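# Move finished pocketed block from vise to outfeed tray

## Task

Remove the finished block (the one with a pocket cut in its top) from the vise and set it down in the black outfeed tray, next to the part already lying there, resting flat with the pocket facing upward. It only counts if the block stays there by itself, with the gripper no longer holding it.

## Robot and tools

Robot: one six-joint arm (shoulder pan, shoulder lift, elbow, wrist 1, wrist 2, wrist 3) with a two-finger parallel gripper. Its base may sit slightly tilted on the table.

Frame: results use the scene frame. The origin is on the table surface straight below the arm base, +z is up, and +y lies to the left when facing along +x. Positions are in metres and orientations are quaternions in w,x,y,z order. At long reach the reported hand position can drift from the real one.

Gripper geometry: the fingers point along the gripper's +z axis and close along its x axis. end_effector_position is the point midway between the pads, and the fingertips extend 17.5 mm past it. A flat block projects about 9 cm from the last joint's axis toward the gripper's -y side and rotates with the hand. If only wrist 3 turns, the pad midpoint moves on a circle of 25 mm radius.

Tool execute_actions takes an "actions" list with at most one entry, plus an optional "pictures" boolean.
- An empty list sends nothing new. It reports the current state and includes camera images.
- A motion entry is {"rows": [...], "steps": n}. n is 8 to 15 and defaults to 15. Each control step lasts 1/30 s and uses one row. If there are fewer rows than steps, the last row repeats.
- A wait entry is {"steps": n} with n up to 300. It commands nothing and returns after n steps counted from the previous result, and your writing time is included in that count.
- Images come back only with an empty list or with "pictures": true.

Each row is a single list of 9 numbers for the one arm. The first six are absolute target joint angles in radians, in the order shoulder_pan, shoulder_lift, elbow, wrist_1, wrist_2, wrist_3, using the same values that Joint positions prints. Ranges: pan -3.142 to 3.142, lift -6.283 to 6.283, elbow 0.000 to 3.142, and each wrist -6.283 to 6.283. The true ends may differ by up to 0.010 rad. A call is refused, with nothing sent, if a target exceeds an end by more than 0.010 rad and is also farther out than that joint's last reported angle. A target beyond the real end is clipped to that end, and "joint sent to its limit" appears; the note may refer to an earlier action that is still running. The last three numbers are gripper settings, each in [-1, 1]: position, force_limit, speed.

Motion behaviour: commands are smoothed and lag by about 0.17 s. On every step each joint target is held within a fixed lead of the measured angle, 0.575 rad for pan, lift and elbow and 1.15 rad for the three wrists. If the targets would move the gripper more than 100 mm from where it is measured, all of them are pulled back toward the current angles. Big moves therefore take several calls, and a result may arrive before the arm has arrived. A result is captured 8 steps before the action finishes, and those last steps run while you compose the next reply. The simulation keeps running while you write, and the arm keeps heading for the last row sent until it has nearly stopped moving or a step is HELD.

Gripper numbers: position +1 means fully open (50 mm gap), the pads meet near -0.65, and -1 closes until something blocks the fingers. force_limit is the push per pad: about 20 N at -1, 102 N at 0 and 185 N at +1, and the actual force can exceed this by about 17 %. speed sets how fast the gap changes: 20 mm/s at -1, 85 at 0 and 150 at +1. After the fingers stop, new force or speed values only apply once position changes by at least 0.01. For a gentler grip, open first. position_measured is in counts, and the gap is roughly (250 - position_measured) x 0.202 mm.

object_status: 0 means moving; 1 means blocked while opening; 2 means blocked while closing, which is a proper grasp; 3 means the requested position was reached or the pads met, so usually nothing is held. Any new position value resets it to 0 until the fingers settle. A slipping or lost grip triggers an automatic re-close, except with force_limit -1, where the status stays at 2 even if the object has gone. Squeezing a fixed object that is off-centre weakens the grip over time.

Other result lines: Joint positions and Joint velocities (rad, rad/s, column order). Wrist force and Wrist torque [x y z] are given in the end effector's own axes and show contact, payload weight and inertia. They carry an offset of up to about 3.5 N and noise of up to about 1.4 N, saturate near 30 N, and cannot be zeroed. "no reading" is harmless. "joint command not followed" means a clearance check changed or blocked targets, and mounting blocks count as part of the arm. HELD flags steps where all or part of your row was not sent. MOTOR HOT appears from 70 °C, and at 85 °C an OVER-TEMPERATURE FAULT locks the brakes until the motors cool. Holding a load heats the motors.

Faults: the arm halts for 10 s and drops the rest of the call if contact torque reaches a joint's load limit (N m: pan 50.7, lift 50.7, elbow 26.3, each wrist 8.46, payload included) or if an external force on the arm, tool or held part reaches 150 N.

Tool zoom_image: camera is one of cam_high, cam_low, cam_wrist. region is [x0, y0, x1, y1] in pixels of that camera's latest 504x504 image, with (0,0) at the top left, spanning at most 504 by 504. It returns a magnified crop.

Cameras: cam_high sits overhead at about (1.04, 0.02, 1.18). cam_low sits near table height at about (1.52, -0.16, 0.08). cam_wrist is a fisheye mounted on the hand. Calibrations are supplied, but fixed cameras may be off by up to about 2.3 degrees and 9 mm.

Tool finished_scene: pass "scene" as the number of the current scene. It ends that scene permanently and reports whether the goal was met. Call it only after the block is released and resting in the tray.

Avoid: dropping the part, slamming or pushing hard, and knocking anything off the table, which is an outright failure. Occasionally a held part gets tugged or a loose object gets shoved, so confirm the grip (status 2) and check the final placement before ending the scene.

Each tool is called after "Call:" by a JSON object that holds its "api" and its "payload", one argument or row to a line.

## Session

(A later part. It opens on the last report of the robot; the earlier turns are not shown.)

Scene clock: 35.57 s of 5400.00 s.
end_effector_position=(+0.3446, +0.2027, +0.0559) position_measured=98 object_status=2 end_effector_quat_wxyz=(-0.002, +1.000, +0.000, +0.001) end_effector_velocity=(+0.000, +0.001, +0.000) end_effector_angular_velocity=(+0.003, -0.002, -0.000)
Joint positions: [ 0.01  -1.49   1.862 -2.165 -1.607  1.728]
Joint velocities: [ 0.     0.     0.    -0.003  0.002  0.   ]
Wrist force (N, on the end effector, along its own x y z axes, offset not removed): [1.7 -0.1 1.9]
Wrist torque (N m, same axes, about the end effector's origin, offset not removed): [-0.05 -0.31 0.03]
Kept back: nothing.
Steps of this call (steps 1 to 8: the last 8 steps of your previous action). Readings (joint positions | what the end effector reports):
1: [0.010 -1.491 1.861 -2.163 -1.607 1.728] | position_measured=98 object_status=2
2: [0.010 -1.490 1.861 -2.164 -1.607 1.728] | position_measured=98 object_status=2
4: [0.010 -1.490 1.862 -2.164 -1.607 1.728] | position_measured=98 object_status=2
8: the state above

Call:
{"api": "execute_actions", "payload": {
  "actions": [
    {"rows": [[0.0103,-1.4882,1.8635,-2.1682,-1.6067,1.7278,-1,0,-0.2]], "steps": 8}
  ]
}}

Call:
{"api": "execute_actions", "payload": {
  "actions": [
    {"steps": 12}
  ]
}}

Scene clock: 35.80 s of 5400.00 s.
end_effector_position=(+0.3446, +0.2027, +0.0559) position_measured=98 object_status=2 end_effector_quat_wxyz=(-0.002, +1.000, +0.000, +0.001) end_effector_velocity=(-0.000, +0.001, -0.000) end_effector_angular_velocity=(+0.002, +0.000, -0.000)
Joint positions: [ 0.01  -1.49   1.862 -2.165 -1.607  1.728]
Joint velocities: [ 0.     0.     0.001 -0.001  0.002  0.001]
Wrist force (N, on the end effector, along its own x y z axes, offset not removed): [1.7 -0.6 2.8]
Wrist torque (N m, same axes, about the end effector's origin, offset not removed): [-0.14 -0.32 -0.09]
Kept back: the last 8 steps of this action.
Steps of this call (steps 1 to 7: the robot went on to your last target). Readings (joint positions | what the end effector reports):
1: [0.010 -1.490 1.862 -2.165 -1.607 1.728] | position_measured=98 object_status=2
2: [0.010 -1.490 1.862 -2.165 -1.607 1.728] | position_measured=98 object_status=2
4: [0.010 -1.490 1.862 -2.165 -1.607 1.728] | position_measured=98 object_status=2
7: the state above

Scene clock: 36.20 s of 5400.00 s.
end_effector_position=(+0.3446, +0.2027, +0.0552) position_measured=98 object_status=2 end_effector_quat_wxyz=(-0.002, +1.000, +0.000, +0.001) end_effector_velocity=(-0.000, -0.001, -0.001) end_effector_angular_velocity=(-0.002, +0.001, -0.001)
Joint positions: [ 0.01  -1.488  1.863 -2.168 -1.607  1.728]
Joint velocities: [-0.001  0.     0.001 -0.001 -0.001  0.   ]
Wrist force (N, on the end effector, along its own x y z axes, offset not removed): [1.6 0.1 2.2]
Wrist torque (N m, same axes, about the end effector's origin, offset not removed): [-0.04 -0.29 -0.01]
Kept back: nothing.
Steps of this call (steps 1 to 8: the last 8 steps of your previous action; steps 9 to 12: the robot went on to your last target). Readings (joint positions | what the end effector reports):
1: [0.010 -1.490 1.862 -2.165 -1.607 1.728] | position_measured=98 object_status=2
2: [0.010 -1.490 1.862 -2.165 -1.607 1.728] | position_measured=98 object_status=2
4: [0.010 -1.489 1.863 -2.166 -1.607 1.728] | position_measured=98 object_status=2
8: [0.010 -1.489 1.863 -2.168 -1.607 1.728] | position_measured=98 object_status=2
12: the state above

Call:
{"api": "execute_actions", "payload": {
  "actions": [
    {"rows": [[0.0102,-1.4870,1.8646,-2.1705,-1.6067,1.7277,-1,0,-0.2]], "steps": 8}
  ]
}}

Call:
{"api": "execute_actions", "payload": {
  "actions": [
    {"steps": 11}
  ]
}}

Scene clock: 36.57 s of 5400.00 s.
end_effector_position=(+0.3446, +0.2027, +0.0552) position_measured=98 object_status=2 end_effector_quat_wxyz=(-0.002, +1.000, +0.000, +0.001) end_effector_velocity=(+0.000, -0.000, +0.000) end_effector_angular_velocity=(-0.001, +0.000, -0.002)
Joint positions: [ 0.01  -1.488  1.863 -2.168 -1.607  1.728]
Joint velocities: [-0.001 -0.    -0.     0.001 -0.001  0.002]
Wrist force (N, on the end effector, along its own x y z axes, offset not removed): [1.3 0.2 2.5]
Wrist torque (N m, same axes, about the end effector's origin, offset not removed): [0.05 -0.21 0.02]
Kept back: the last 8 steps of this action.
Steps of this call (steps 1 to 11: the robot went on to your last target). Readings (joint positions | what the end effector reports):
1: [0.010 -1.488 1.863 -2.168 -1.607 1.728] | position_measured=98 object_status=2
2: [0.010 -1.488 1.863 -2.168 -1.607 1.728] | position_measured=98 object_status=2
4: [0.010 -1.488 1.863 -2.168 -1.607 1.728] | position_measured=98 object_status=2
8: [0.010 -1.488 1.863 -2.168 -1.607 1.728] | position_measured=98 object_status=2
11: the state above

Scene clock: 36.93 s of 5400.00 s.
end_effector_position=(+0.3446, +0.2027, +0.0547) position_measured=98 object_status=2 end_effector_quat_wxyz=(-0.002, +1.000, +0.000, +0.001) end_effector_velocity=(-0.000, +0.000, -0.001) end_effector_angular_velocity=(+0.001, +0.002, -0.001)
Joint positions: [ 0.01  -1.487  1.865 -2.17  -1.607  1.728]
Joint velocities: [-0.001  0.001  0.001 -0.     0.001  0.   ]
Wrist force (N, on the end effector, along its own x y z axes, offset not removed): [2.1 -0.4 2.8]
Wrist torque (N m, same axes, about the end effector's origin, offset not removed): [-0.08 -0.40 -0.04]
Kept back: nothing.
Steps of this call (steps 1 to 8: the last 8 steps of your previous action; steps 9 to 11: the robot went on to your last target). Readings (joint positions | what the end effector reports):
1: [0.010 -1.488 1.864 -2.168 -1.607 1.728] | position_measured=98 object_status=2
2: [0.010 -1.488 1.864 -2.168 -1.607 1.728] | position_measured=98 object_status=2
4: [0.010 -1.488 1.864 -2.169 -1.607 1.728] | position_measured=98 object_status=2
8: [0.010 -1.487 1.864 -2.170 -1.607 1.728] | position_measured=98 object_status=2
11: the state above

Call:
{"api": "execute_actions", "payload": {
  "actions": [
    {"rows": [[0.0102,-1.4860,1.8655,-2.1724,-1.6067,1.7277,-1,0,-0.2]], "steps": 8}
  ]
}}

Call:
{"api": "execute_actions", "payload": {
  "actions": [
    {"steps": 11}
  ]
}}

Scene clock: 37.13 s of 5400.00 s.
end_effector_position=(+0.3446, +0.2027, +0.0547) position_measured=98 object_status=2 end_effector_quat_wxyz=(-0.002, +1.000, +0.000, +0.001) end_effector_velocity=(+0.000, -0.001, -0.001) end_effector_angular_velocity=(-0.001, +0.000, -0.001)
Joint positions: [ 0.01  -1.487  1.865 -2.17  -1.607  1.728]
Joint velocities: [-0.001  0.001  0.001 -0.001 -0.001  0.   ]
Wrist force (N, on the end effector, along its own x y z axes, offset not removed): [1.4 0.6 2.2]
Wrist torque (N m, same axes, about the end effector's origin, offset not removed): [0.05 -0.26 -0.02]
Kept back: the last 8 steps of this action.
Steps of this call (steps 1 to 6: the robot went on to your last target). Readings (joint positions | what the end effector reports):
1: [0.010 -1.487 1.865 -2.170 -1.607 1.728] | position_measured=98 object_status=2
2: [0.010 -1.487 1.865 -2.170 -1.607 1.728] | position_measured=98 object_status=2
4: [0.010 -1.487 1.865 -2.170 -1.607 1.728] | position_measured=98 object_status=2
6: the state above

Scene clock: 37.50 s of 5400.00 s.
end_effector_position=(+0.3446, +0.2027, +0.0543) position_measured=98 object_status=2 end_effector_quat_wxyz=(-0.002, +1.000, +0.000, +0.001) end_effector_velocity=(+0.000, +0.000, -0.000) end_effector_angular_velocity=(-0.001, -0.001, -0.000)
Joint positions: [ 0.01  -1.486  1.865 -2.172 -1.607  1.728]
Joint velocities: [ 0.001  0.     0.    -0.002 -0.001  0.001]
Wrist force (N, on the end effector, along its own x y z axes, offset not removed): [1.5 0.1 2.0]
Wrist torque (N m, same axes, about the end effector's origin, offset not removed): [0.05 -0.33 -0.06]
Kept back: nothing.
Steps of this call (steps 1 to 8: the last 8 steps of your previous action; steps 9 to 11: the robot went on to your last target). Readings (joint positions | what the end effector reports):
1: [0.010 -1.487 1.865 -2.170 -1.607 1.728] | position_measured=98 object_status=2
2: [0.010 -1.487 1.865 -2.171 -1.607 1.728] | position_measured=98 object_status=2
4: [0.010 -1.487 1.865 -2.171 -1.607 1.728] | position_measured=98 object_status=2
8: [0.010 -1.486 1.865 -2.172 -1.607 1.728] | position_measured=98 object_status=2
11: the state above

Call:
{"api": "execute_actions", "payload": {
  "actions": [
    {"rows": [[0.0101,-1.4850,1.8664,-2.1743,-1.6067,1.7276,-1,0,-0.2]], "steps": 8}
  ]
}}

Call:
{"api": "execute_actions", "payload": {
  "actions": [
    {"steps": 11}
  ]
}}

Scene clock: 37.70 s of 5400.00 s.
end_effector_position=(+0.3446, +0.2027, +0.0543) position_measured=98 object_status=2 end_effector_quat_wxyz=(-0.002, +1.000, +0.000, +0.001) end_effector_velocity=(+0.000, +0.000, +0.000) end_effector_angular_velocity=(+0.001, -0.002, +0.001)
Joint positions: [ 0.01  -1.486  1.865 -2.172 -1.607  1.728]
Joint velocities: [ 0.    -0.     0.    -0.002  0.001 -0.001]
Wrist force (N, on the end effector, along its own x y z axes, offset not removed): [1.3 0.4 0.2]
Wrist torque (N m, same axes, about the end effector's origin, offset not removed): [0.00 -0.35 -0.08]
Kept back: the last 8 steps of this action.
Steps of this call (steps 1 to 6: the robot went on to your last target). Readings (joint positions | what the end effector reports):
1: [0.010 -1.486 1.865 -2.172 -1.607 1.728] | position_measured=98 object_status=2
2: [0.010 -1.486 1.865 -2.172 -1.607 1.728] | position_measured=98 object_status=2
4: [0.010 -1.486 1.865 -2.172 -1.607 1.728] | position_measured=98 object_status=2
6: the state above

Scene clock: 38.07 s of 5400.00 s.
end_effector_position=(+0.3447, +0.2027, +0.0539) position_measured=98 object_status=2 end_effector_quat_wxyz=(-0.002, +1.000, +0.000, +0.001) end_effector_velocity=(-0.001, +0.001, -0.001) end_effector_angular_velocity=(+0.002, +0.003, -0.001)
Joint positions: [ 0.01  -1.485  1.866 -2.174 -1.607  1.728]
Joint velocities: [ 0.     0.001  0.002 -0.001  0.002  0.001]
Wrist force (N, on the end effector, along its own x y z axes, offset not removed): [-1.2 1.5 -10.1]
Wrist torque (N m, same axes, about the end effector's origin, offset not removed): [-0.01 -0.36 -0.10]
Kept back: nothing.
Steps of this call (steps 1 to 8: the last 8 steps of your previous action; steps 9 to 11: the robot went on to your last target). Readings (joint positions | what the end effector reports):
1: [0.010 -1.486 1.865 -2.172 -1.607 1.728] | position_measured=98 object_status=2
2: [0.010 -1.486 1.866 -2.173 -1.607 1.728] | position_measured=98 object_status=2
4: [0.010 -1.486 1.866 -2.173 -1.607 1.728] | position_measured=98 object_status=2
8: [0.010 -1.485 1.866 -2.174 -1.607 1.728] | position_measured=98 object_status=2
11: the state above

Contact. Release.

Call:
{"api": "execute_actions", "payload": {
  "actions": [
    {"rows": [[0.0101,-1.4855,1.8660,-2.1734,-1.6067,1.7276,0.7,0,-0.3]], "steps": 12}
  ]
}}

Call:
{"api": "execute_actions", "payload": {
  "actions": [
    {"rows": [[0.0102,-1.4870,1.8646,-2.1705,-1.6067,1.7277,0.7,0,-0.3],[0.0104,-1.4900,1.8618,-2.1647,-1.6067,1.7279,0.7,0,-0.3],[0.0106,-1.4956,1.8563,-2.1536,-1.6067,1.7281,0.7,0,-0.3],[0.0109,-1.5015,1.8500,-2.1414,-1.6068,1.7284,0.7,0,-0.3],[0.0114,-1.5104,1.8401,-2.1225,-1.6069,1.7289,0.7,0,-0.3],[0.0119,-1.5185,1.8304,-2.1047,-1.6070,1.7294,0.7,0,-0.3],[0.0124,-1.5274,1.8192,-2.0845,-1.6071,1.7300,0.7,0,-0.3],[0.0130,-1.5368,1.8062,-2.0621,-1.6072,1.7306,0.7,0,-0.3],[0.0137,-1.5464,1.7921,-2.0384,-1.6074,1.7312,0.7,0,-0.3],[0.0141,-1.5528,1.7820,-2.0220,-1.6075,1.7316,0.7,0,-0.3],[0.0145,-1.5590,1.7715,-2.0053,-1.6076,1.7321,0.7,0,-0.3],[0.0149,-1.5635,1.7634,-1.9926,-1.6077,1.7324,0.7,0,-0.3],[0.0152,-1.5673,1.7563,-1.9817,-1.6077,1.7327,0.7,0,-0.3],[0.0154,-1.5698,1.7516,-1.9745,-1.6078,1.7329,0.7,0,-0.3],[0.0155,-1.5708,1.7497,-1.9716,-1.6078,1.7330,0.7,0,-0.3]], "steps": 15}
  ]
}}

Call:
{"api": "execute_actions", "payload": {
  "actions": [
    {"steps": 16}
  ],
  "pictures": true
}}

Scene clock: 38.93 s of 5400.00 s.
end_effector_position=(+0.3446, +0.2027, +0.0538) position_measured=62 object_status=0 end_effector_quat_wxyz=(-0.002, +1.000, -0.000, +0.000) end_effector_velocity=(-0.001, -0.000, -0.000) end_effector_angular_velocity=(-0.001, +0.005, -0.000)
Joint positions: [ 0.01  -1.485  1.867 -2.174 -1.607  1.728]
Joint velocities: [-0.    -0.    -0.     0.006  0.     0.   ]
Wrist force (N, on the end effector, along its own x y z axes, offset not removed): [1.7 1.0 0.1]
Wrist torque (N m, same axes, about the end effector's origin, offset not removed): [0.18 -0.29 -0.02]
Steps of this call (steps 1 to 15: the robot went on to your last target; steps 16 to 22: nothing new was sent; steps 23 to 26: the first 4 steps of this action). Readings (joint positions | what the end effector reports):
23: [0.010 -1.485 1.866 -2.174 -1.607 1.728] | position_measured=94 object_status=0
24: [0.010 -1.485 1.867 -2.174 -1.607 1.728] | position_measured=84 object_status=0
26: the state above

Scene clock: 39.43 s of 5400.00 s.
end_effector_position=(+0.3446, +0.2026, +0.0595) position_measured=48 object_status=3 end_effector_quat_wxyz=(-0.002, +1.000, -0.000, +0.001) end_effector_velocity=(+0.001, +0.000, +0.065) end_effector_angular_velocity=(+0.000, -0.002, -0.003)
Joint positions: [ 0.011 -1.498  1.853 -2.148 -1.607  1.728]
Joint velocities: [ 0.008 -0.146 -0.16   0.305 -0.002  0.011]
Wrist force (N, on the end effector, along its own x y z axes, offset not removed): [1.7 -1.8 2.4]
Wrist torque (N m, same axes, about the end effector's origin, offset not removed): [-0.27 -0.32 -0.01]
Steps of this call (steps 1 to 8: the last 8 steps of your previous action; steps 9 to 15: the first 7 steps of this action). Readings (joint positions | what the end effector reports):
9: [0.010 -1.485 1.866 -2.173 -1.607 1.728] | position_measured=48 object_status=3
10: [0.010 -1.486 1.866 -2.173 -1.607 1.728] | position_measured=48 object_status=3
12: [0.010 -1.488 1.864 -2.169 -1.607 1.728] | position_measured=48 object_status=3
15: the state above

Scene clock: 39.97 s of 5400.00 s.
end_effector_position=(+0.3445, +0.2026, +0.0957) position_measured=48 object_status=3 end_effector_quat_wxyz=(-0.002, +1.000, -0.000, +0.001) end_effector_velocity=(-0.000, -0.000, +0.012) end_effector_angular_velocity=(+0.000, -0.001, -0.000)
Joint positions: [ 0.015 -1.568  1.754 -1.979 -1.608  1.733]
Joint velocities: [ 0.002 -0.021 -0.034  0.054 -0.     0.002]
Wrist force (N, on the end effector, along its own x y z axes, offset not removed): [2.4 0.1 1.3]
Wrist torque (N m, same axes, about the end effector's origin, offset not removed): [0.04 -0.42 -0.01]
Kept back: nothing.
Steps of this call (steps 1 to 8: the last 8 steps of your previous action; steps 9 to 16: the robot went on to your last target). Readings (joint positions | what the end effector reports):
1: [0.011 -1.503 1.847 -2.136 -1.607 1.729] | position_measured=48 object_status=3
2: [0.011 -1.510 1.840 -2.123 -1.607 1.729] | position_measured=48 object_status=3
4: [0.012 -1.524 1.821 -2.090 -1.607 1.730] | position_measured=48 object_status=3
8: [0.014 -1.549 1.784 -2.027 -1.607 1.732] | position_measured=48 object_status=3
16: the state above
camera_calibration (this result's frames):
cam_wrist: T_world_to_cam=[[0.999326, 0.0360119, 0.0070615, -0.349907], [0.0321597, -0.952074, 0.304174, 0.148291], [0.0176769, -0.303742, -0.95259, 0.297183], [0, 0, 0, 1]] pos_world=[0.339649, 0.244051, 0.240458]

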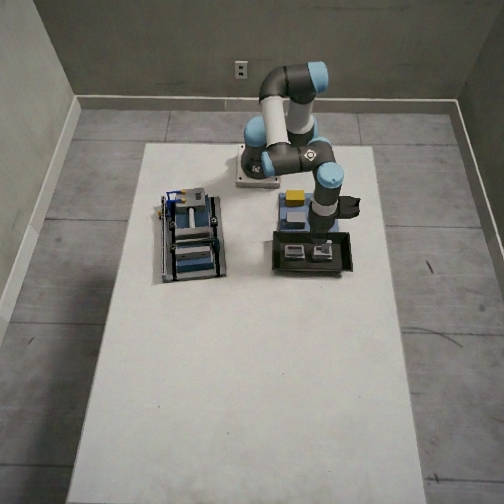

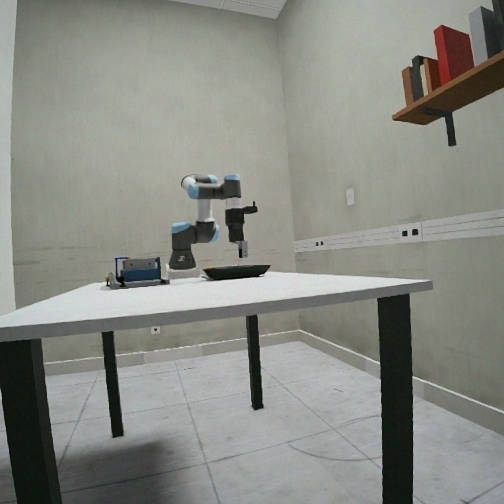

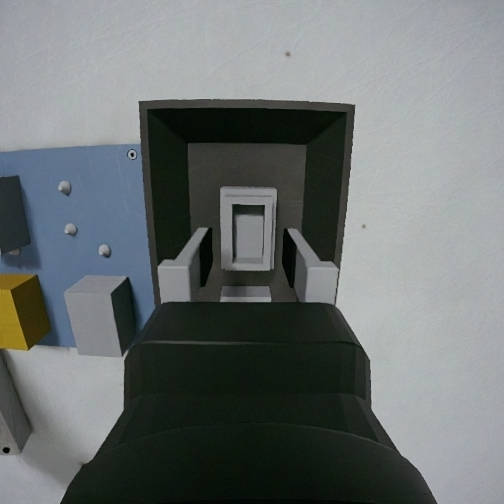

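The part lies flat, pocket up, beside the other one, and the gripper is clear.

Call:
{"api": "finished_scene", "payload": {
  "scene": 2
}}

The scene is finished: the task was done.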